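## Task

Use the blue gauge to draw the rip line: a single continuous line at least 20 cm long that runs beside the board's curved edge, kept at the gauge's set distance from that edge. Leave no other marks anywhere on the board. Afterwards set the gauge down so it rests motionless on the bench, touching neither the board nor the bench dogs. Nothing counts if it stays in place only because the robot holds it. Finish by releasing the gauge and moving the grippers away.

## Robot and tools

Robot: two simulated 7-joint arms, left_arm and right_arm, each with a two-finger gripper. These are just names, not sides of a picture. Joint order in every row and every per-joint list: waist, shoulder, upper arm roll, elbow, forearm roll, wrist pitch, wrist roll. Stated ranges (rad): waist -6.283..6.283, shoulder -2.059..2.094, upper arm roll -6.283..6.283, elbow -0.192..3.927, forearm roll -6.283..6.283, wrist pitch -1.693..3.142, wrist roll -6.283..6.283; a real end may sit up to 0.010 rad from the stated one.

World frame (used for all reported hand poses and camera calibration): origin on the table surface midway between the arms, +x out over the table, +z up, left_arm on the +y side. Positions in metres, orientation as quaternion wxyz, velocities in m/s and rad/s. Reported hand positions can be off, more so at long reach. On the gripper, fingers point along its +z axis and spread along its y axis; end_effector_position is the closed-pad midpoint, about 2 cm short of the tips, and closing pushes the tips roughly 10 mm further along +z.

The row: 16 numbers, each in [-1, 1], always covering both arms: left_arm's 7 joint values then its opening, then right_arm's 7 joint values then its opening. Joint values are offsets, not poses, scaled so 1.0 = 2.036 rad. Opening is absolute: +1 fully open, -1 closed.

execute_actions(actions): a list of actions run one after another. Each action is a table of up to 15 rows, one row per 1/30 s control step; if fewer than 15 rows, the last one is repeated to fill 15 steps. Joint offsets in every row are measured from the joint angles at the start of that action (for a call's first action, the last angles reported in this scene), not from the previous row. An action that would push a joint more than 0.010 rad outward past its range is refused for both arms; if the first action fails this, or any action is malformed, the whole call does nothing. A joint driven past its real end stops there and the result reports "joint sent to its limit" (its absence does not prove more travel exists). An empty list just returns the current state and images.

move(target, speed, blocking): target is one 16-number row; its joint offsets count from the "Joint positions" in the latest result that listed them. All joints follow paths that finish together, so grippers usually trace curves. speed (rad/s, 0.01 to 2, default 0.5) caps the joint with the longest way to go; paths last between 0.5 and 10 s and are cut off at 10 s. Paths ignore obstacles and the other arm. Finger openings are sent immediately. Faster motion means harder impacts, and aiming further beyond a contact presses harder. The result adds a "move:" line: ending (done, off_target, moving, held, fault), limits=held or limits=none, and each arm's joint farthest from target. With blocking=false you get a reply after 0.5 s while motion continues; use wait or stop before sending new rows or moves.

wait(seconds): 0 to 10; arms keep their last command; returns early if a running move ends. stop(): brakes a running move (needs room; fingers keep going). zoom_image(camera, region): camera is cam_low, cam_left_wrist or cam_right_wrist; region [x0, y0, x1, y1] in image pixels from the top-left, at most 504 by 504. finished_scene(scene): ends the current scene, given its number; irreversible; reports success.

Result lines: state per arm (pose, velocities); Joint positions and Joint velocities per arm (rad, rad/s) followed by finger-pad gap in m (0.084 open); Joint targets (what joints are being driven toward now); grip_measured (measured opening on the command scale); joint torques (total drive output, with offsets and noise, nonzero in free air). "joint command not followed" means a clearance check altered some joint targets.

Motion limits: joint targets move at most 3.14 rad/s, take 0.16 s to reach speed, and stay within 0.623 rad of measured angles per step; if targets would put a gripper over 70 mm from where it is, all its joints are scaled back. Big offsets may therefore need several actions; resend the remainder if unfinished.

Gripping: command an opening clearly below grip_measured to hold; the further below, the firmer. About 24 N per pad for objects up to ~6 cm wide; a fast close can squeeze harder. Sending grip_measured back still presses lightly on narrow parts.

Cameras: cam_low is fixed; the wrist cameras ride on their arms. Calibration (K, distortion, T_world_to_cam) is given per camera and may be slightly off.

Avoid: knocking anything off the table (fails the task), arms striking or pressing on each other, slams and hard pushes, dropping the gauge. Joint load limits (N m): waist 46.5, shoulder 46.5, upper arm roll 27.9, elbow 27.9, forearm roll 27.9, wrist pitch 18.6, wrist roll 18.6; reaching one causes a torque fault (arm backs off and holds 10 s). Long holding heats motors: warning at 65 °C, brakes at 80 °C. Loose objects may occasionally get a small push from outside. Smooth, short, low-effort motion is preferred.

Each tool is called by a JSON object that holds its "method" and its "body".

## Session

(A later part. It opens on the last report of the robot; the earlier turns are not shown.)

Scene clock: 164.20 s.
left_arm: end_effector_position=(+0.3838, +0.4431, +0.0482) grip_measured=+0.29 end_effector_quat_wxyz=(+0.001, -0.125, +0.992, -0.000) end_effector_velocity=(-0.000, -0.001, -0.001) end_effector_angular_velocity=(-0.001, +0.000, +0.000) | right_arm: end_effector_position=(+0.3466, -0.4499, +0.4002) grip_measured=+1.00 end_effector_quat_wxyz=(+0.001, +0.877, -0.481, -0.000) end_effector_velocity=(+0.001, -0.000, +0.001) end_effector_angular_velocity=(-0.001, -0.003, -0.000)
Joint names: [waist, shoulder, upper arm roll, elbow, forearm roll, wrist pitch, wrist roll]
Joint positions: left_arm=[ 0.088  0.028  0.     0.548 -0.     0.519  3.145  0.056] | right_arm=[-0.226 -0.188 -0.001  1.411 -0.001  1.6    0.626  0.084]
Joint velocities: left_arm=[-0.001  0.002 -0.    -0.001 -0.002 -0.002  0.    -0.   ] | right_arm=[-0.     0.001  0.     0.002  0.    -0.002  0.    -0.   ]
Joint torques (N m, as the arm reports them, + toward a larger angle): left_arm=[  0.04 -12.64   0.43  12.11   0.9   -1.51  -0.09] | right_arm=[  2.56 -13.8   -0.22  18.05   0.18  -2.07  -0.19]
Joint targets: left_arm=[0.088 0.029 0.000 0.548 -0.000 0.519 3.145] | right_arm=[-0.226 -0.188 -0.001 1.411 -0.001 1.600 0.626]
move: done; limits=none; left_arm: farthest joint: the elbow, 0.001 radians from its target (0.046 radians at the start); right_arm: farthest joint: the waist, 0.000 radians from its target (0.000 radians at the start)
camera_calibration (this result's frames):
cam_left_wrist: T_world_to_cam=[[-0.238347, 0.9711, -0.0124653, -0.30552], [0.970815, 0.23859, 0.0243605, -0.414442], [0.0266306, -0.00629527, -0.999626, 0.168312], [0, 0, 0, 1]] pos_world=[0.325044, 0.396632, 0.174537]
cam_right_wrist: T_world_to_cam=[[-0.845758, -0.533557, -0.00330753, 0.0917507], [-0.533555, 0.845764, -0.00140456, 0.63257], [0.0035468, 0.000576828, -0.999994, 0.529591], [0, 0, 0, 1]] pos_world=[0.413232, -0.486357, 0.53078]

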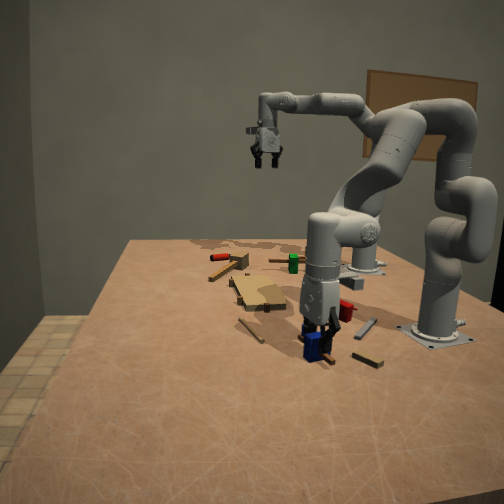

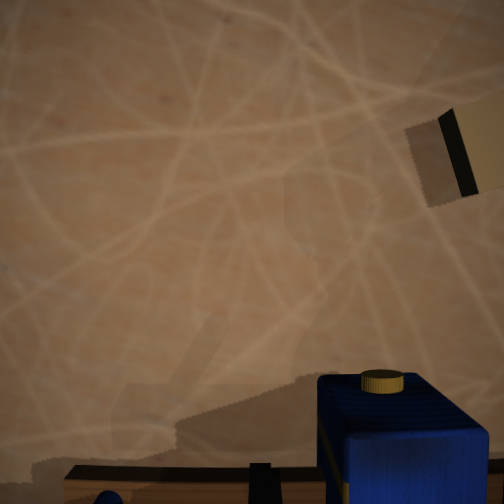

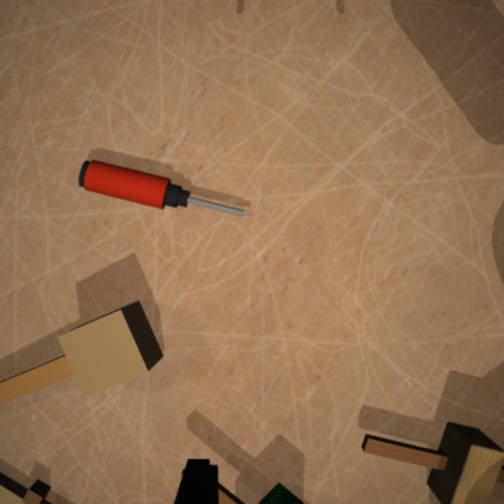

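{"method": "execute_actions", "body": {"actions": [[[0,-0.003,0,0,0,0.003,0,0.1,0,0,0,0,0,0,0,1],[0,-0.003,0,0,0,0.003,0,0,0,0,0,0,0,0,0,1],[0,-0.003,0,0,0,0.003,0,-0.1,0,0,0,0,0,0,0,1],[0,-0.003,0,0,0,0.003,0,-0.2,0,0,0,0,0,0,0,1]],[[0,0,0,0,0,0,0,-0.25,0,0,0,0,0,0,0,1],[0,0,0,0,0,0,0,-0.3,0,0,0,0,0,0,0,1],[0,0,0,0,0,0,0,-0.35,0,0,0,0,0,0,0,1],[0,0,0,0,0,0,0,-0.4,0,0,0,0,0,0,0,1],[0,0,0,0,0,0,0,-0.45,0,0,0,0,0,0,0,1],[0,0,0,0,0,0,0,-0.5,0,0,0,0,0,0,0,1],[0,0,0,0,0,0,0,-0.7,0,0,0,0,0,0,0,1],[0,0,0,0,0,0,0,-1,0,0,0,0,0,0,0,1]]]}}

{"method": "move", "body": {"target": [0,-0.13,0,0.035,0,0.165,-0.357,-1,0,0,0,0,0,0,0,1], "speed": 0.7}}

{"method": "zoom_image", "body": {"camera": "cam_low", "region": [260, 260, 380, 350]}}

Scene clock: 186.73 s.
left_arm: end_effector_position=(+0.3837, +0.4431, +0.0501) grip_measured=-0.33 end_effector_quat_wxyz=(+0.001, -0.125, +0.992, -0.000) end_effector_velocity=(+0.000, -0.000, +0.000) end_effector_angular_velocity=(+0.001, -0.000, -0.002) | right_arm: end_effector_position=(+0.3466, -0.4499, +0.4002) grip_measured=+1.00 end_effector_quat_wxyz=(+0.001, +0.877, -0.481, -0.000) end_effector_velocity=(-0.000, +0.000, +0.001) end_effector_angular_velocity=(-0.000, -0.001, +0.000)
Joint names: [waist, shoulder, upper arm roll, elbow, forearm roll, wrist pitch, wrist roll]
Joint positions: left_arm=[ 0.088  0.022  0.     0.548 -0.     0.525  3.145  0.03 ] | right_arm=[-0.226 -0.188 -0.001  1.411 -0.001  1.6    0.626  0.084]
Joint velocities: left_arm=[-0.    -0.    -0.001 -0.     0.001 -0.     0.     0.   ] | right_arm=[ 0.    -0.001  0.     0.    -0.     0.001 -0.    -0.   ]
Joint torques (N m, as the arm reports them, + toward a larger angle): left_arm=[ -0.09 -12.08   0.73  12.18   0.94  -1.44  -0.25] | right_arm=[  2.57 -13.96  -0.11  17.96   0.22  -2.01  -0.23]
Joint targets: left_arm=[0.088 0.022 0.000 0.548 -0.000 0.525 3.145] | right_arm=[-0.226 -0.188 -0.001 1.411 -0.001 1.600 0.626]
camera_calibration (this result's frames):
cam_left_wrist: T_world_to_cam=[[-0.238304, 0.971111, -0.01247, -0.305498], [0.970822, 0.238547, 0.024481, -0.414321], [0.0267485, -0.00627226, -0.999623, 0.170102], [0, 0, 0, 1]] pos_world=[0.324881, 0.396574, 0.176371]
cam_right_wrist: T_world_to_cam=[[-0.845758, -0.533556, -0.00330754, 0.0917507], [-0.533555, 0.845764, -0.00140445, 0.63257], [0.00354675, 0.000576925, -0.999994, 0.529591], [0, 0, 0, 1]] pos_world=[0.413232, -0.486357, 0.530779]

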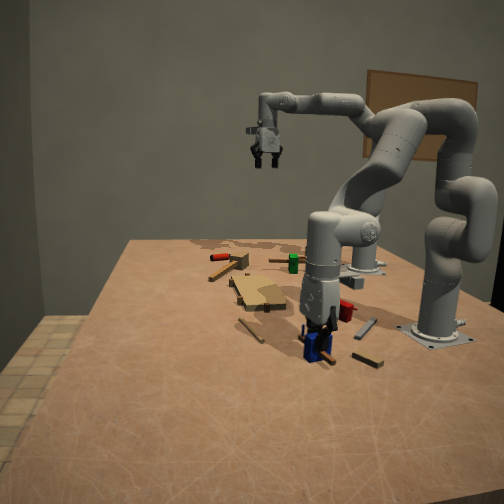

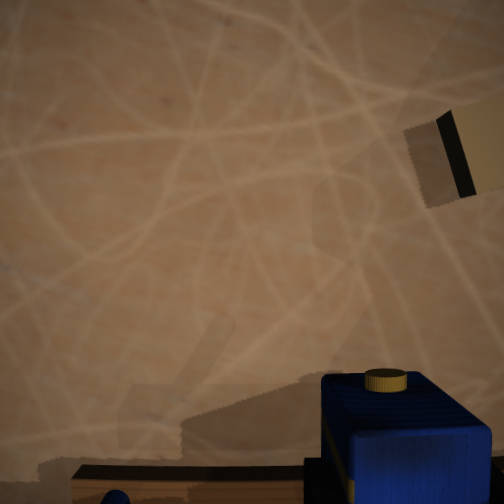

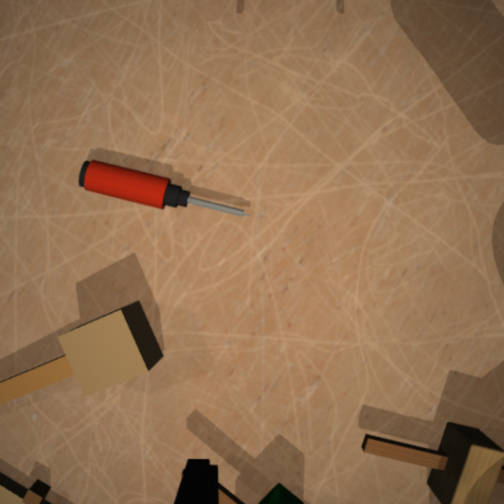

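Scene clock: 188.43 s.
left_arm: end_effector_position=(+0.3769, +0.4413, +0.1484) grip_measured=-0.33 end_effector_quat_wxyz=(+0.000, -0.469, +0.883, -0.000) end_effector_velocity=(+0.000, +0.000, +0.001) end_effector_angular_velocity=(-0.000, -0.002, +0.003) | right_arm: end_effector_position=(+0.3466, -0.4499, +0.4002) grip_measured=+1.00 end_effector_quat_wxyz=(+0.001, +0.877, -0.481, -0.000) end_effector_velocity=(-0.000, -0.001, +0.001) end_effector_angular_velocity=(-0.001, -0.001, -0.001)
Joint names: [waist, shoulder, upper arm roll, elbow, forearm roll, wrist pitch, wrist roll]
Joint positions: left_arm=[ 0.088 -0.242  0.     0.619 -0.     0.861  2.419  0.03 ] | right_arm=[-0.226 -0.188 -0.001  1.411 -0.001  1.6    0.626  0.084]
Joint velocities: left_arm=[ 0.    -0.002  0.001  0.001 -0.001  0.001 -0.001 -0.   ] | right_arm=[-0.001 -0.001  0.     0.    -0.    -0.     0.     0.   ]
Joint torques (N m, as the arm reports them, + toward a larger angle): left_arm=[  0.06 -10.     0.74  15.26   0.8   -1.74  -0.24] | right_arm=[  2.46 -13.74  -0.22  18.     0.26  -2.02  -0.21]
Joint targets: left_arm=[0.088 -0.242 0.000 0.620 -0.000 0.861 2.419] | right_arm=[-0.226 -0.188 -0.001 1.411 -0.001 1.600 0.626]
move: done; limits=none; left_arm: farthest joint: the shoulder, 0.001 radians from its target (0.265 radians at the start); right_arm: farthest joint: the waist, 0.000 radians from its target (0.000 radians at the start)
camera_calibration (this result's frames):
cam_left_wrist: T_world_to_cam=[[-0.823171, 0.567642, -0.0131254, 0.0944632], [0.567275, 0.823187, 0.0237127, -0.515506], [0.0242649, 0.0120739, -0.999633, 0.261369], [0, 0, 0, 1]] pos_world=[0.363851, 0.367581, 0.274737]
cam_right_wrist: T_world_to_cam=[[-0.845758, -0.533556, -0.00330737, 0.0917507], [-0.533555, 0.845764, -0.00140421, 0.63257], [0.00354648, 0.000577043, -0.999994, 0.529591], [0, 0, 0, 1]] pos_world=[0.413232, -0.486357, 0.530779]

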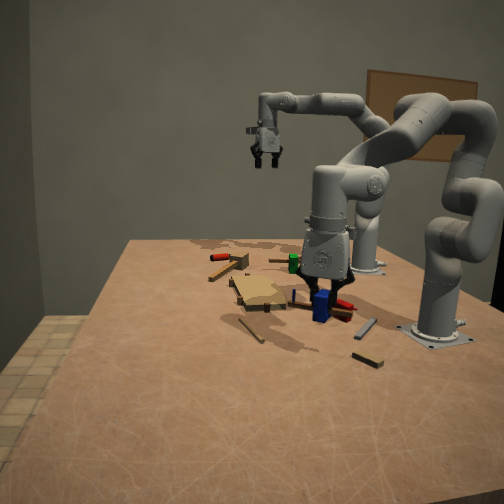

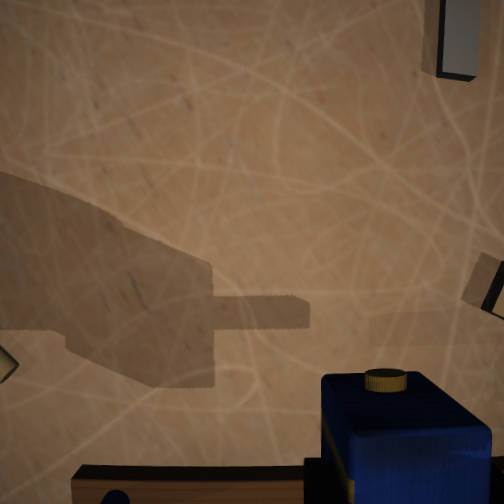

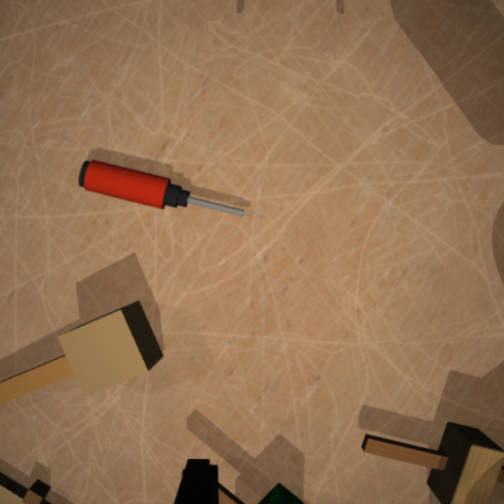

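Region (260, 260, 380, 350) of cam_low's 504x504 image, scaled by 4.200, with more detail than that image has; it fills the top 378 rows of this view, and the rest is white.

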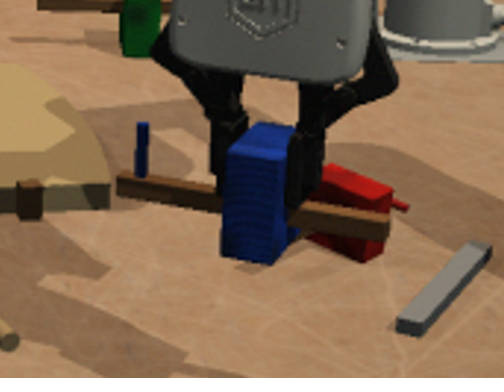

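{"method": "move", "body": {"target": [-0.593,0.4167,0,0.475,0,0.0583,-1,-1,-0.15,0,0,0,0,0,0,1], "speed": 1.0}}

{"method": "zoom_image", "body": {"camera": "cam_low", "region": [225, 230, 325, 320]}}

Scene clock: 195.27 s.
left_arm: end_effector_position=(+0.3773, -0.1513, +0.1002) grip_measured=-0.33 end_effector_quat_wxyz=(+0.000, +0.785, -0.619, +0.000) end_effector_velocity=(+0.000, -0.000, -0.000) end_effector_angular_velocity=(+0.000, -0.001, -0.001) | right_arm: end_effector_position=(+0.2829, -0.5581, +0.4002) grip_measured=+1.00 end_effector_quat_wxyz=(+0.000, +0.793, -0.609, -0.000) end_effector_velocity=(-0.001, +0.000, +0.001) end_effector_angular_velocity=(-0.000, -0.000, -0.001)
Joint names: [waist, shoulder, upper arm roll, elbow, forearm roll, wrist pitch, wrist roll]
Joint positions: left_arm=[-1.119  0.606  0.     1.586 -0.     0.979  0.383  0.03 ] | right_arm=[-0.531 -0.188 -0.001  1.411 -0.001  1.6    0.626  0.084]
Joint velocities: left_arm=[ 0.     0.001 -0.     0.001  0.001  0.    -0.     0.   ] | right_arm=[-0.001 -0.002 -0.    -0.    -0.     0.001  0.    -0.   ]
Joint torques (N m, as the arm reports them, + toward a larger angle): left_arm=[  0.11 -24.95   0.17  15.89   0.76  -1.76  -0.2 ] | right_arm=[  2.56 -13.95  -0.33  17.97   0.4   -2.08  -0.3 ]
Joint targets: left_arm=[-1.119 0.606 0.000 1.586 -0.000 0.979 0.383] | right_arm=[-0.531 -0.188 -0.001 1.411 -0.001 1.600 0.626]
move: done; limits=none; left_arm: farthest joint: the waist, 0.000 radians from its target (1.207 radians at the start); right_arm: farthest joint: the waist, 0.000 radians from its target (0.305 radians at the start)
camera_calibration (this result's frames):
cam_left_wrist: T_world_to_cam=[[-0.974679, -0.223259, -0.012481, 0.367966], [-0.223492, 0.97445, 0.0223115, 0.294642], [0.00718093, 0.024536, -0.999673, 0.228705], [0, 0, 0, 1]] pos_world=[0.422857, -0.210574, 0.226649]
cam_right_wrist: T_world_to_cam=[[-0.967007, -0.254729, -0.00330506, 0.170124], [-0.254726, 0.967012, -0.00140518, 0.678866], [0.00355397, -0.000516932, -0.999994, 0.529266], [0, 0, 0, 1]] pos_world=[0.335555, -0.612863, 0.530779]

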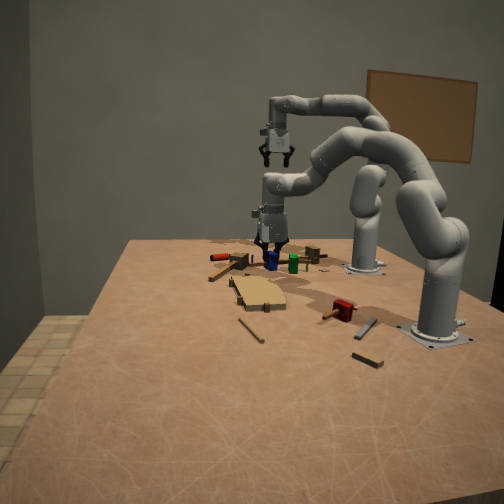

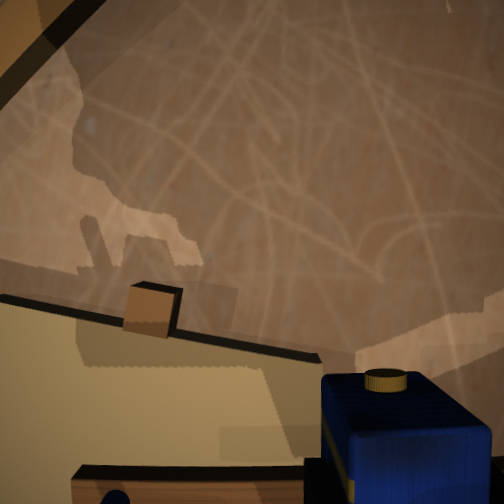

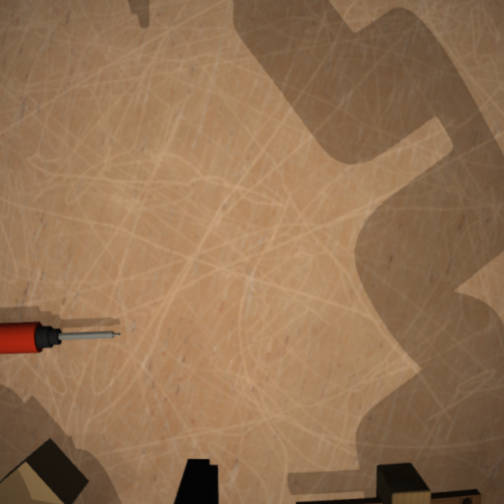

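Region (225, 230, 325, 320) of cam_low's 504x504 image, scaled by 5.040, with more detail than that image has; it fills the top 454 rows of this view, and the rest is white.

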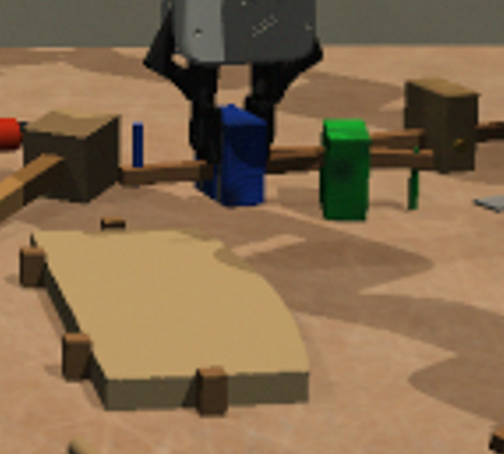

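{"method": "move", "body": {"target": [0,0.0137,0,-0.0076,0,-0.0213,0,-1,0,0,0,0,0,0,0,1], "speed": 0.06}}

{"method": "zoom_image", "body": {"camera": "cam_low", "region": [235, 245, 305, 295]}}

Scene clock: 204.00 s.
left_arm: end_effector_position=(+0.3774, -0.1514, +0.0804) grip_measured=-0.33 end_effector_quat_wxyz=(+0.000, +0.785, -0.619, +0.001) end_effector_velocity=(+0.000, +0.000, -0.001) end_effector_angular_velocity=(+0.000, -0.001, -0.001) | right_arm: end_effector_position=(+0.2829, -0.5581, +0.4002) grip_measured=+1.00 end_effector_quat_wxyz=(+0.000, +0.793, -0.609, -0.000) end_effector_velocity=(-0.000, -0.001, -0.000) end_effector_angular_velocity=(-0.000, -0.000, -0.002)
Joint names: [waist, shoulder, upper arm roll, elbow, forearm roll, wrist pitch, wrist roll]
Joint positions: left_arm=[-1.119  0.634  0.     1.571 -0.     0.936  0.383  0.03 ] | right_arm=[-0.531 -0.188 -0.001  1.411 -0.001  1.6    0.626  0.084]
Joint velocities: left_arm=[-0.001  0.001  0.001 -0.001  0.001 -0.002  0.     0.   ] | right_arm=[-0.002  0.001 -0.     0.    -0.    -0.001  0.    -0.   ]
Joint torques (N m, as the arm reports them, + toward a larger angle): left_arm=[ -0.09 -24.92   0.26  15.51   0.91  -1.91  -0.01] | right_arm=[  2.57 -13.75  -0.19  18.03   0.23  -2.04  -0.22]
Joint targets: left_arm=[-1.119 0.634 0.000 1.571 -0.000 0.936 0.383] | right_arm=[-0.531 -0.188 -0.001 1.411 -0.001 1.600 0.626]
move: done; limits=none; left_arm: farthest joint: the elbow, 0.001 radians from its target (0.016 radians at the start); right_arm: farthest joint: the waist, 0.000 radians from its target (0.000 radians at the start)
camera_calibration (this result's frames):
cam_left_wrist: T_world_to_cam=[[-0.974677, -0.223262, -0.0126315, 0.367776], [-0.223496, 0.974457, 0.0219875, 0.295228], [0.00739991, 0.0242538, -0.999678, 0.2088], [0, 0, 0, 1]] pos_world=[0.4229, -0.210641, 0.206887]
cam_right_wrist: T_world_to_cam=[[-0.967007, -0.254728, -0.00330515, 0.170124], [-0.254725, 0.967013, -0.00140539, 0.678866], [0.00355412, -0.000517119, -0.999994, 0.529266], [0, 0, 0, 1]] pos_world=[0.335554, -0.612863, 0.530779]

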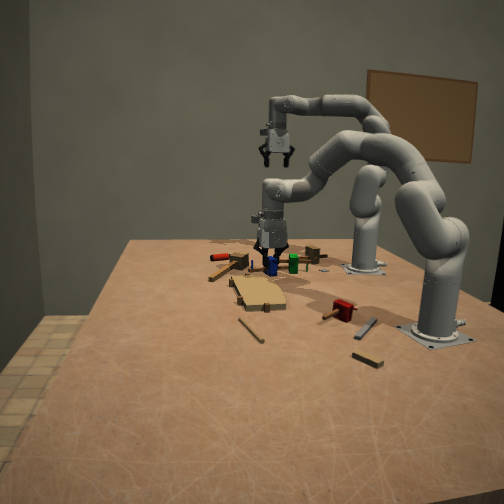

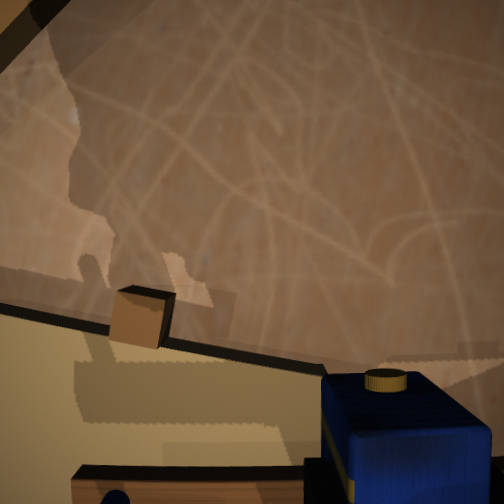

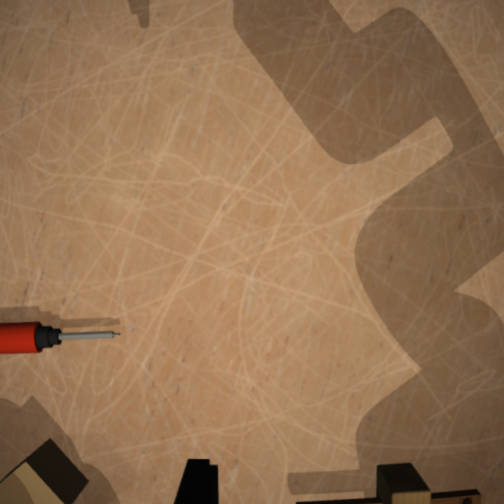

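Region (235, 245, 305, 295) of cam_low's 504x504 image, scaled by 7.200, with more detail than that image has; it fills the top 360 rows of this view, and the rest is white.

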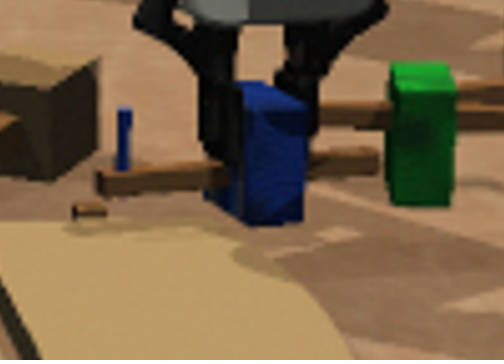

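{"method": "move", "body": {"target": [0,0.0032,0,-0.0015,0,-0.0047,0,-1,0,0,0,0,0,0,0,1], "speed": 0.02}}

Scene clock: 206.30 s.
left_arm: end_effector_position=(+0.3774, -0.1514, +0.0760) grip_measured=-0.33 end_effector_quat_wxyz=(+0.000, +0.785, -0.619, +0.001) end_effector_velocity=(+0.000, -0.001, +0.000) end_effector_angular_velocity=(-0.002, -0.002, -0.002) | right_arm: end_effector_position=(+0.2829, -0.5581, +0.4002) grip_measured=+1.00 end_effector_quat_wxyz=(+0.000, +0.793, -0.609, -0.000) end_effector_velocity=(+0.000, +0.000, -0.001) end_effector_angular_velocity=(+0.001, +0.002, +0.001)
Joint names: [waist, shoulder, upper arm roll, elbow, forearm roll, wrist pitch, wrist roll]
Joint positions: left_arm=[-1.119  0.64   0.     1.568 -0.     0.927  0.383  0.03 ] | right_arm=[-0.531 -0.188 -0.001  1.411 -0.001  1.6    0.626  0.084]
Joint velocities: left_arm=[-0.002  0.001  0.001  0.001 -0.    -0.002  0.001  0.   ] | right_arm=[ 0.001  0.001 -0.    -0.001 -0.001 -0.     0.     0.   ]
Joint torques (N m, as the arm reports them, + toward a larger angle): left_arm=[ -0.22 -25.18   0.09  15.83   1.01  -1.9   -0.05] | right_arm=[  2.29 -13.79  -0.18  17.93   0.26  -1.95  -0.19]
Joint targets: left_arm=[-1.119 0.640 0.000 1.568 -0.000 0.927 0.383] | right_arm=[-0.531 -0.188 -0.001 1.411 -0.001 1.600 0.626]
move: done; limits=none; left_arm: farthest joint: the waist, 0.000 radians from its target (0.000 radians at the start); right_arm: farthest joint: the waist, 0.000 radians from its target (0.000 radians at the start)
camera_calibration (this result's frames):
cam_left_wrist: T_world_to_cam=[[-0.974676, -0.223264, -0.0126186, 0.367706], [-0.223499, 0.974455, 0.0220302, 0.295288], [0.00737768, 0.0242926, -0.999678, 0.204387], [0, 0, 0, 1]] pos_world=[0.422883, -0.210615, 0.202456]
cam_right_wrist: T_world_to_cam=[[-0.967007, -0.254728, -0.00330507, 0.170124], [-0.254725, 0.967013, -0.00140527, 0.678866], [0.00355401, -0.000517019, -0.999994, 0.529266], [0, 0, 0, 1]] pos_world=[0.335554, -0.612863, 0.530779]

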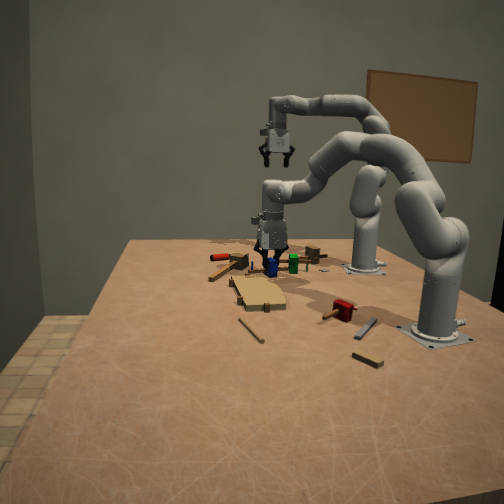

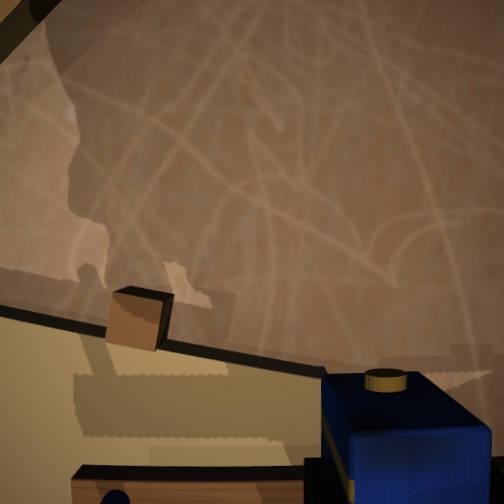

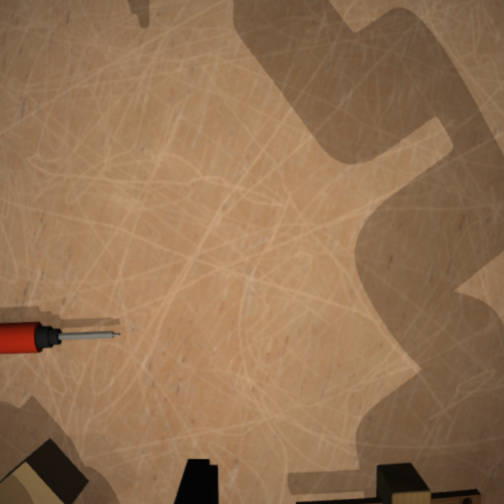

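{"method": "move", "body": {"target": [0,0.0021,0,-0.001,0,-0.0031,0,-1,0,0,0,0,0,0,0,1], "speed": 0.015}}

Scene clock: 208.93 s.
left_arm: end_effector_position=(+0.3774, -0.1513, +0.0731) grip_measured=-0.33 end_effector_quat_wxyz=(+0.000, +0.785, -0.619, +0.001) end_effector_velocity=(+0.001, +0.000, -0.000) end_effector_angular_velocity=(-0.001, -0.002, -0.000) | right_arm: end_effector_position=(+0.2829, -0.5581, +0.4002) grip_measured=+1.00 end_effector_quat_wxyz=(+0.000, +0.793, -0.609, -0.000) end_effector_velocity=(+0.000, +0.000, -0.000) end_effector_angular_velocity=(-0.000, +0.000, +0.001)
Joint names: [waist, shoulder, upper arm roll, elbow, forearm roll, wrist pitch, wrist roll]
Joint positions: left_arm=[-1.119  0.644  0.     1.566 -0.     0.921  0.383  0.03 ] | right_arm=[-0.531 -0.188 -0.001  1.411 -0.001  1.6    0.626  0.084]
Joint velocities: left_arm=[ 0.     0.001  0.001 -0.     0.    -0.003  0.001  0.   ] | right_arm=[ 0.001  0.001 -0.     0.    -0.    -0.     0.    -0.   ]
Joint torques (N m, as the arm reports them, + toward a larger angle): left_arm=[  0.35 -24.75  -0.04  15.57   0.79  -1.74  -0.23] | right_arm=[  2.58 -13.92  -0.08  18.03   0.28  -2.1   -0.16]
Joint targets: left_arm=[-1.119 0.644 0.000 1.566 -0.000 0.920 0.383] | right_arm=[-0.531 -0.188 -0.001 1.411 -0.001 1.600 0.626]
move: done; limits=none; left_arm: farthest joint: the waist, 0.000 radians from its target (0.000 radians at the start); right_arm: farthest joint: the waist, 0.000 radians from its target (0.000 radians at the start)
camera_calibration (this result's frames):
cam_left_wrist: T_world_to_cam=[[-0.974676, -0.223266, -0.0125888, 0.367644], [-0.223501, 0.974453, 0.0221095, 0.295286], [0.00733084, 0.0243632, -0.999676, 0.2015], [0, 0, 0, 1]] pos_world=[0.422853, -0.21057, 0.199535]
cam_right_wrist: T_world_to_cam=[[-0.967007, -0.254728, -0.00330501, 0.170124], [-0.254725, 0.967012, -0.00140534, 0.678866], [0.00355397, -0.000517106, -0.999994, 0.529266], [0, 0, 0, 1]] pos_world=[0.335554, -0.612863, 0.530779]

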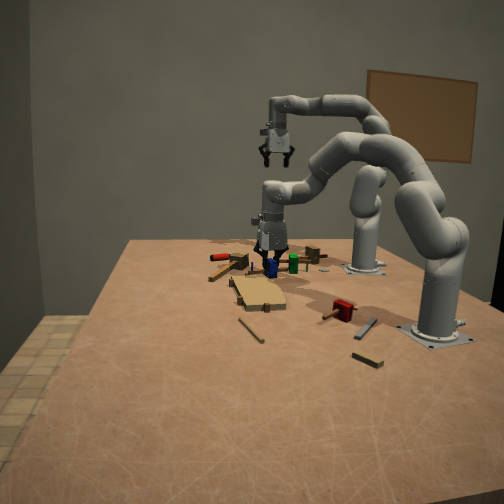

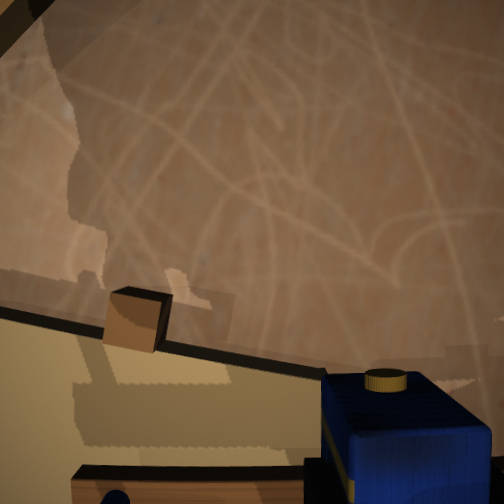

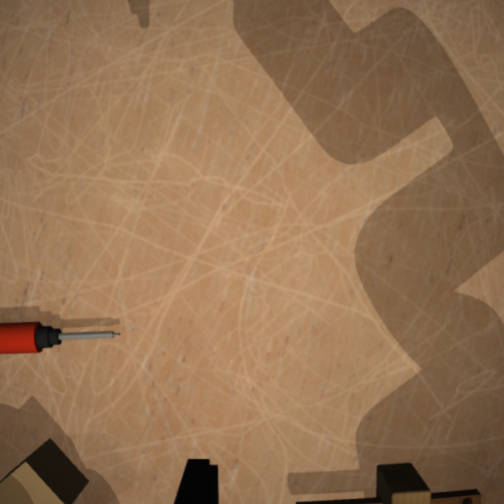

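{"method": "move", "body": {"target": [0,0.0018,0,-0.0008,0,-0.0026,0,-1,0,0,0,0,0,0,0,1], "speed": 0.012}}

Scene clock: 211.80 s.
left_arm: end_effector_position=(+0.3777, -0.1518, +0.0717) grip_measured=-0.33 end_effector_quat_wxyz=(+0.001, +0.785, -0.619, +0.001) end_effector_velocity=(-0.000, +0.001, -0.001) end_effector_angular_velocity=(+0.002, +0.000, -0.000) | right_arm: end_effector_position=(+0.2829, -0.5581, +0.4002) grip_measured=+1.00 end_effector_quat_wxyz=(+0.000, +0.793, -0.609, -0.000) end_effector_velocity=(-0.001, -0.001, -0.001) end_effector_angular_velocity=(+0.000, +0.001, -0.002)
Joint names: [waist, shoulder, upper arm roll, elbow, forearm roll, wrist pitch, wrist roll]
Joint positions: left_arm=[-1.119  0.647  0.     1.565 -0.     0.916  0.383  0.03 ] | right_arm=[-0.531 -0.188 -0.001  1.411 -0.001  1.6    0.626  0.084]
Joint velocities: left_arm=[ 0.001  0.001 -0.001 -0.001  0.002 -0.001 -0.     0.   ] | right_arm=[-0.002  0.001 -0.    -0.001 -0.001 -0.     0.    -0.   ]
Joint torques (N m, as the arm reports them, + toward a larger angle): left_arm=[ -0.06 -22.27   0.32  14.19   0.99  -2.12  -0.14] | right_arm=[  2.4  -13.78  -0.17  17.91   0.25  -2.    -0.22]
Joint targets: left_arm=[-1.119 0.648 0.000 1.564 -0.000 0.915 0.383] | right_arm=[-0.531 -0.188 -0.001 1.411 -0.001 1.600 0.626]
move: done; limits=none; left_arm: farthest joint: the shoulder, 0.001 radians from its target (0.003 radians at the start); right_arm: farthest joint: the waist, 0.000 radians from its target (0.000 radians at the start)
camera_calibration (this result's frames):
cam_left_wrist: T_world_to_cam=[[-0.974659, -0.223296, -0.0133357, 0.367875], [-0.223534, 0.974484, 0.0203305, 0.295951], [0.0084557, 0.0227963, -0.999704, 0.199459], [0, 0, 0, 1]] pos_world=[0.423022, -0.210801, 0.198289]
cam_right_wrist: T_world_to_cam=[[-0.967007, -0.254728, -0.00330507, 0.170124], [-0.254725, 0.967013, -0.0014054, 0.678866], [0.00355404, -0.000517148, -0.999994, 0.529266], [0, 0, 0, 1]] pos_world=[0.335554, -0.612863, 0.530779]

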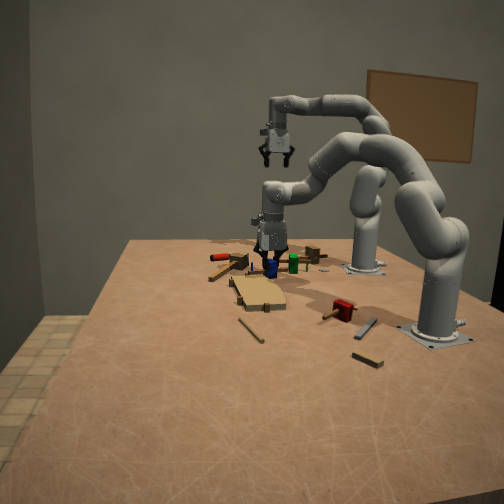

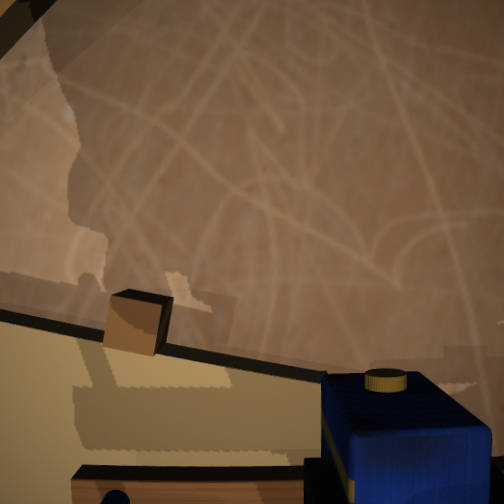

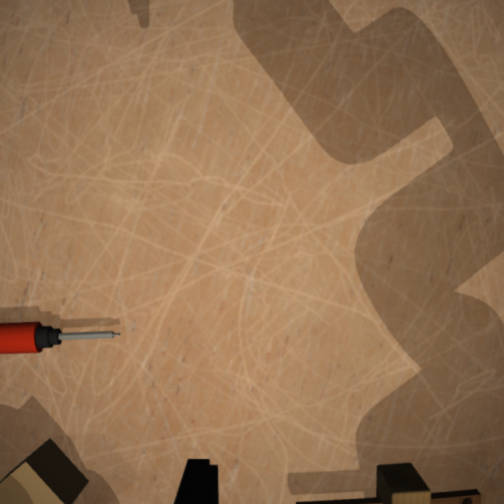

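{"method": "execute_actions", "body": {"actions": [[[0,-0.0007,0,0.0002,0,0.0016,0,-1,0,0,0,0,0,0,0,1],[0,-0.0007,0,0.0002,0,0.0016,0,-1,0,0,0,0,0,0,0,1],[0,-0.0007,0,0.0002,0,0.0016,0,-1,0,0,0,0,0,0,0,1],[0,-0.0007,0,0.0002,0,0.0016,0,-1,0,0,0,0,0,0,0,1],[-0.002,-0.0007,0,0.0002,0,0.0016,-0.002,-1,0,0,0,0,0,0,0,1],[-0.004,-0.0007,0,0.0002,0,0.0016,-0.004,-1,0,0,0,0,0,0,0,1],[-0.0052,-0.0007,0,0.0002,0,0.0016,-0.004,-1,0,0,0,0,0,0,0,1]],[[0,0.0013,0,-0.0006,0,-0.0019,0,-1,0,0,0,0,0,0,0,1],[0,0.0013,0,-0.0006,0,-0.0019,0,-1,0,0,0,0,0,0,0,1],[0,0.0026,0,-0.0012,0,-0.0038,0,-1,0,0,0,0,0,0,0,1]]]}}

{"method": "zoom_image", "body": {"camera": "cam_left_wrist", "region": [60, 330, 380, 504]}}

Scene clock: 221.63 s.
left_arm: end_effector_position=(+0.3693, -0.1535, +0.0645) grip_measured=-0.33 end_effector_quat_wxyz=(-0.000, +0.784, -0.621, -0.004) end_effector_velocity=(+0.001, +0.000, +0.001) end_effector_angular_velocity=(+0.001, -0.002, -0.001) | right_arm: end_effector_position=(+0.2829, -0.5581, +0.4002) grip_measured=+1.00 end_effector_quat_wxyz=(+0.000, +0.793, -0.609, -0.000) end_effector_velocity=(-0.000, -0.000, -0.000) end_effector_angular_velocity=(+0.000, -0.000, -0.000)
Joint names: [waist, shoulder, upper arm roll, elbow, forearm roll, wrist pitch, wrist roll]
Joint positions: left_arm=[-1.13   0.655 -0.001  1.559 -0.001  0.912  0.376  0.03 ] | right_arm=[-0.531 -0.188 -0.001  1.411 -0.001  1.6    0.626  0.084]
Joint velocities: left_arm=[ 0.001 -0.001 -0.    -0.     0.003  0.    -0.    -0.   ] | right_arm=[-0.    -0.001  0.    -0.002  0.    -0.001 -0.     0.   ]
Joint torques (N m, as the arm reports them, + toward a larger angle): left_arm=[  0.09 -24.92   0.1   15.32   0.71  -1.74  -0.15] | right_arm=[  2.58 -13.92  -0.24  17.94   0.23  -2.    -0.17]
Joint targets: left_arm=[-1.130 0.654 -0.001 1.559 -0.001 0.912 0.376] | right_arm=[-0.531 -0.188 -0.001 1.411 -0.001 1.600 0.626]
camera_calibration (this result's frames):
cam_left_wrist: T_world_to_cam=[[-0.975678, -0.219072, -0.00778878, 0.35992], [-0.219209, 0.975213, 0.0301038, 0.293793], [0.0010008, 0.031079, -0.999516, 0.196355], [0, 0, 0, 1]] pos_world=[0.415372, -0.213765, 0.190219]
cam_right_wrist: T_world_to_cam=[[-0.967007, -0.254728, -0.00330494, 0.170124], [-0.254725, 0.967012, -0.00140544, 0.678866], [0.00355393, -0.00051722, -0.999994, 0.529266], [0, 0, 0, 1]] pos_world=[0.335554, -0.612863, 0.530779]

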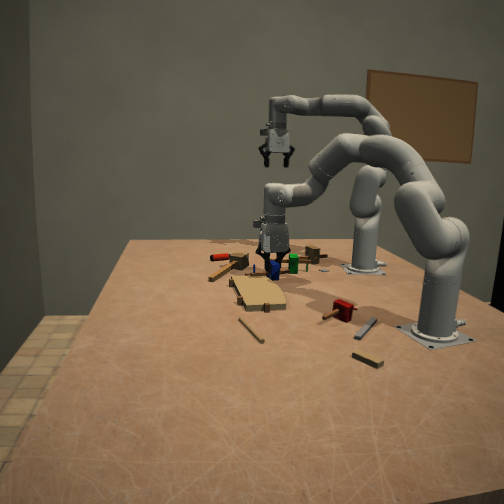

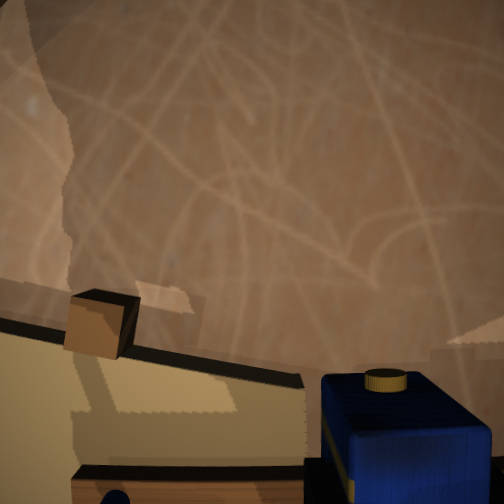

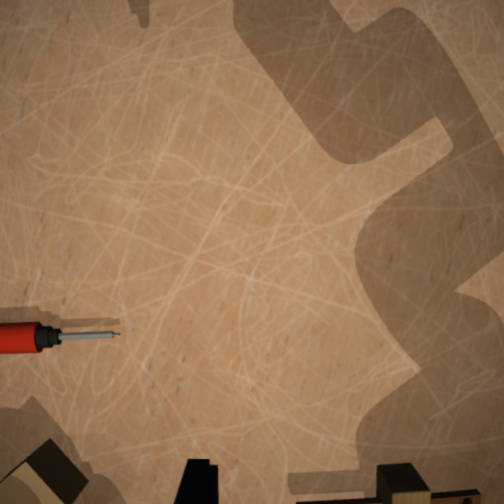

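Region (60, 330, 380, 504) of cam_left_wrist's 504x504 image, scaled by 1.575, with more detail than that image has; it fills the top 274 rows of this view, and the rest is white.

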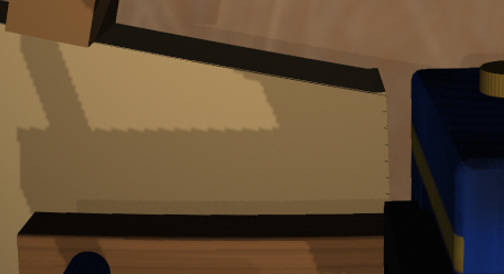

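{"method": "move", "body": {"target": [0,-0.0015,0.0005,0.0017,0.0005,-0.001,0,-1,0,0,0,0,0,0,0,1], "speed": 0.012}}

{"method": "zoom_image", "body": {"camera": "cam_low", "region": [240, 255, 290, 290]}}

Scene clock: 226.57 s.
left_arm: end_effector_position=(+0.3714, -0.1551, +0.0678) grip_measured=-0.33 end_effector_quat_wxyz=(+0.000, +0.784, -0.621, +0.000) end_effector_velocity=(-0.000, -0.000, +0.000) end_effector_angular_velocity=(-0.001, +0.000, +0.002) | right_arm: end_effector_position=(+0.2829, -0.5581, +0.4002) grip_measured=+1.00 end_effector_quat_wxyz=(+0.000, +0.793, -0.609, -0.000) end_effector_velocity=(+0.000, -0.000, +0.000) end_effector_angular_velocity=(-0.000, +0.000, +0.000)
Joint names: [waist, shoulder, upper arm roll, elbow, forearm roll, wrist pitch, wrist roll]
Joint positions: left_arm=[-1.13   0.652 -0.     1.562  0.     0.91   0.376  0.03 ] | right_arm=[-0.531 -0.188 -0.001  1.411 -0.001  1.6    0.626  0.084]
Joint velocities: left_arm=[-0.    -0.001 -0.    -0.    -0.001 -0.    -0.002 -0.   ] | right_arm=[ 0.     0.001 -0.     0.002 -0.     0.001  0.     0.   ]
Joint torques (N m, as the arm reports them, + toward a larger angle): left_arm=[  0.03 -25.35   0.26  15.44   1.01  -1.75   0.07] | right_arm=[  2.3  -13.96  -0.26  18.08   0.1   -2.01  -0.28]
Joint targets: left_arm=[-1.130 0.652 -0.000 1.562 0.000 0.910 0.376] | right_arm=[-0.531 -0.188 -0.001 1.411 -0.001 1.600 0.626]
move: done; limits=none; left_arm: farthest joint: the waist, 0.000 radians from its target (0.000 radians at the start); right_arm: farthest joint: the waist, 0.000 radians from its target (0.000 radians at the start)
camera_calibration (this result's frames):
cam_left_wrist: T_world_to_cam=[[-0.975576, -0.219321, -0.0122462, 0.361812], [-0.219553, 0.975333, 0.0228234, 0.296342], [0.00693843, 0.0249546, -0.999665, 0.196593], [0, 0, 0, 1]] pos_world=[0.416674, -0.214585, 0.194194]
cam_right_wrist: T_world_to_cam=[[-0.967007, -0.254729, -0.00330497, 0.170124], [-0.254725, 0.967012, -0.00140542, 0.678866], [0.00355395, -0.000517193, -0.999994, 0.529266], [0, 0, 0, 1]] pos_world=[0.335554, -0.612863, 0.530779]

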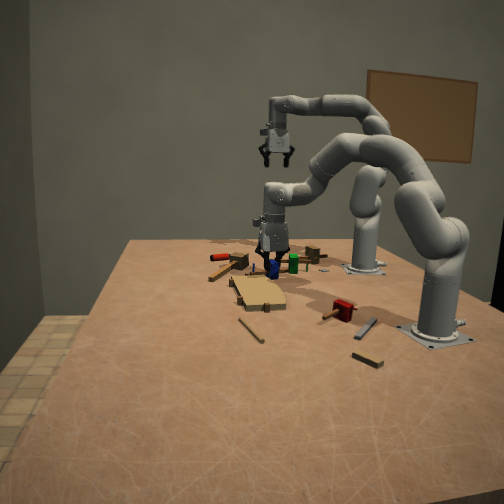

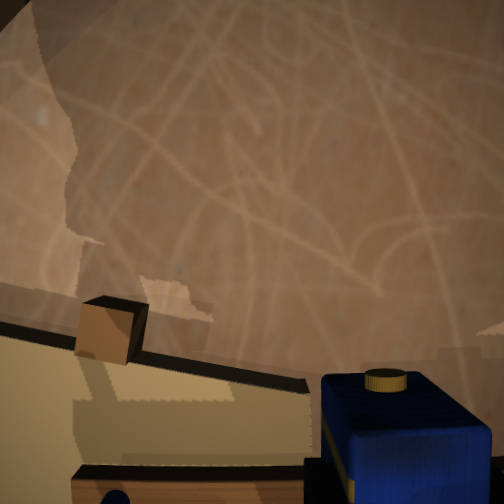

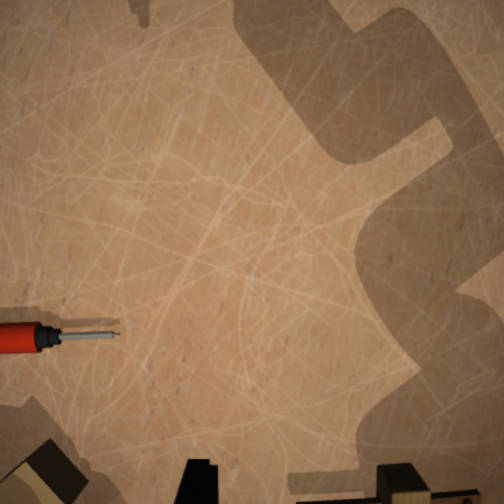

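Region (240, 255, 290, 290) of cam_low's 504x504 image, scaled by 10.080, with more detail than that image has; it fills the top 353 rows of this view, and the rest is white.

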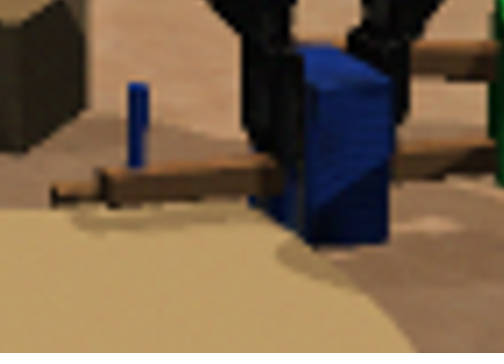

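{"method": "move", "body": {"target": [0.003,0,0,0,0,0,0.0007,-1,0,0,0,0,0,0,0,1], "speed": 0.01}}

Scene clock: 253.07 s.
left_arm: end_effector_position=(+0.3738, -0.1534, +0.0678) grip_measured=-0.33 end_effector_quat_wxyz=(+0.000, +0.785, -0.619, +0.000) end_effector_velocity=(+0.001, +0.001, -0.000) end_effector_angular_velocity=(-0.000, +0.001, +0.003) | right_arm: end_effector_position=(+0.2829, -0.5581, +0.4002) grip_measured=+1.00 end_effector_quat_wxyz=(+0.000, +0.793, -0.609, -0.000) end_effector_velocity=(+0.000, +0.000, -0.001) end_effector_angular_velocity=(+0.001, +0.001, +0.001)
Joint names: [waist, shoulder, upper arm roll, elbow, forearm roll, wrist pitch, wrist roll]
Joint positions: left_arm=[-1.124  0.652 -0.001  1.562 -0.     0.91   0.377  0.03 ] | right_arm=[-0.531 -0.188 -0.001  1.411 -0.001  1.6    0.626  0.084]
Joint velocities: left_arm=[ 0.002  0.     0.001 -0.    -0.002 -0.     0.001  0.   ] | right_arm=[ 0.001  0.     0.    -0.001  0.    -0.001  0.     0.   ]
Joint torques (N m, as the arm reports them, + toward a larger angle): left_arm=[  1.1  -24.76   1.41  15.59   1.3   -1.98  -0.17] | right_arm=[  2.46 -13.85  -0.26  17.87   0.26  -1.98  -0.17]
Joint targets: left_arm=[-1.124 0.652 -0.000 1.562 0.000 0.910 0.377] | right_arm=[-0.531 -0.188 -0.001 1.411 -0.001 1.600 0.626]
move: done; limits=none; left_arm: farthest joint: the upper arm roll, 0.001 radians from its target (0.000 radians at the start); right_arm: farthest joint: the waist, 0.000 radians from its target (0.000 radians at the start)
camera_calibration (this result's frames):
cam_left_wrist: T_world_to_cam=[[-0.974739, -0.223039, -0.0117352, 0.363683], [-0.223256, 0.974498, 0.0225903, 0.296481], [0.00639745, 0.0246397, -0.999676, 0.196706], [0, 0, 0, 1]] pos_world=[0.419429, -0.212651, 0.194213]
cam_right_wrist: T_world_to_cam=[[-0.967007, -0.254729, -0.00330502, 0.170124], [-0.254725, 0.967012, -0.00140549, 0.678867], [0.00355401, -0.000517245, -0.999994, 0.529266], [0, 0, 0, 1]] pos_world=[0.335554, -0.612863, 0.530779]

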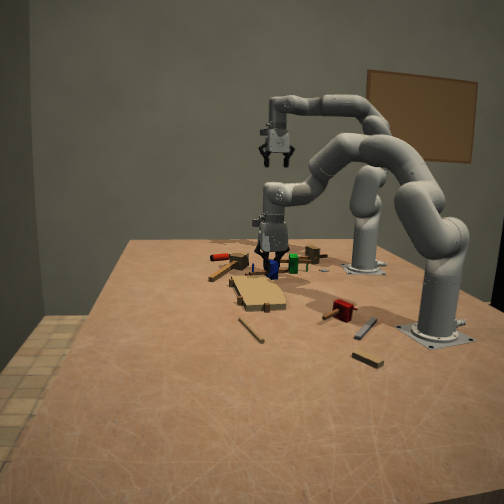

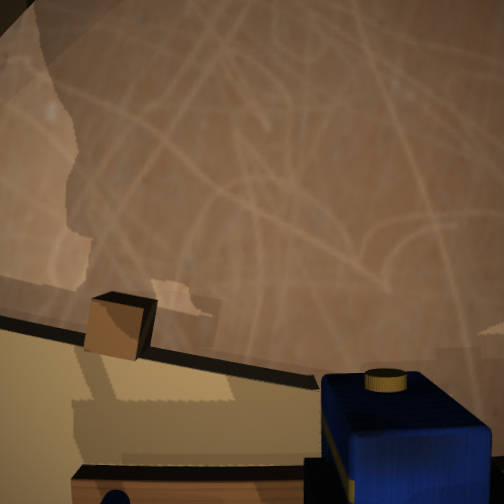

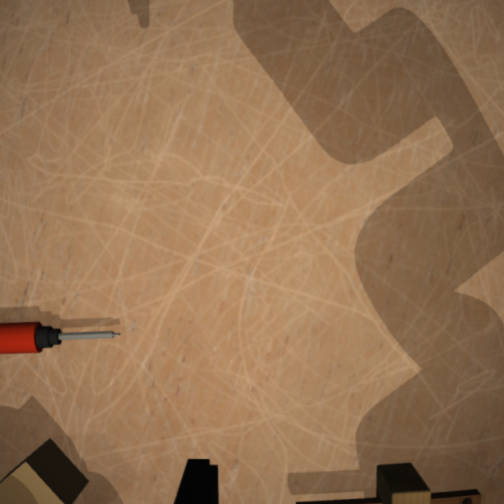

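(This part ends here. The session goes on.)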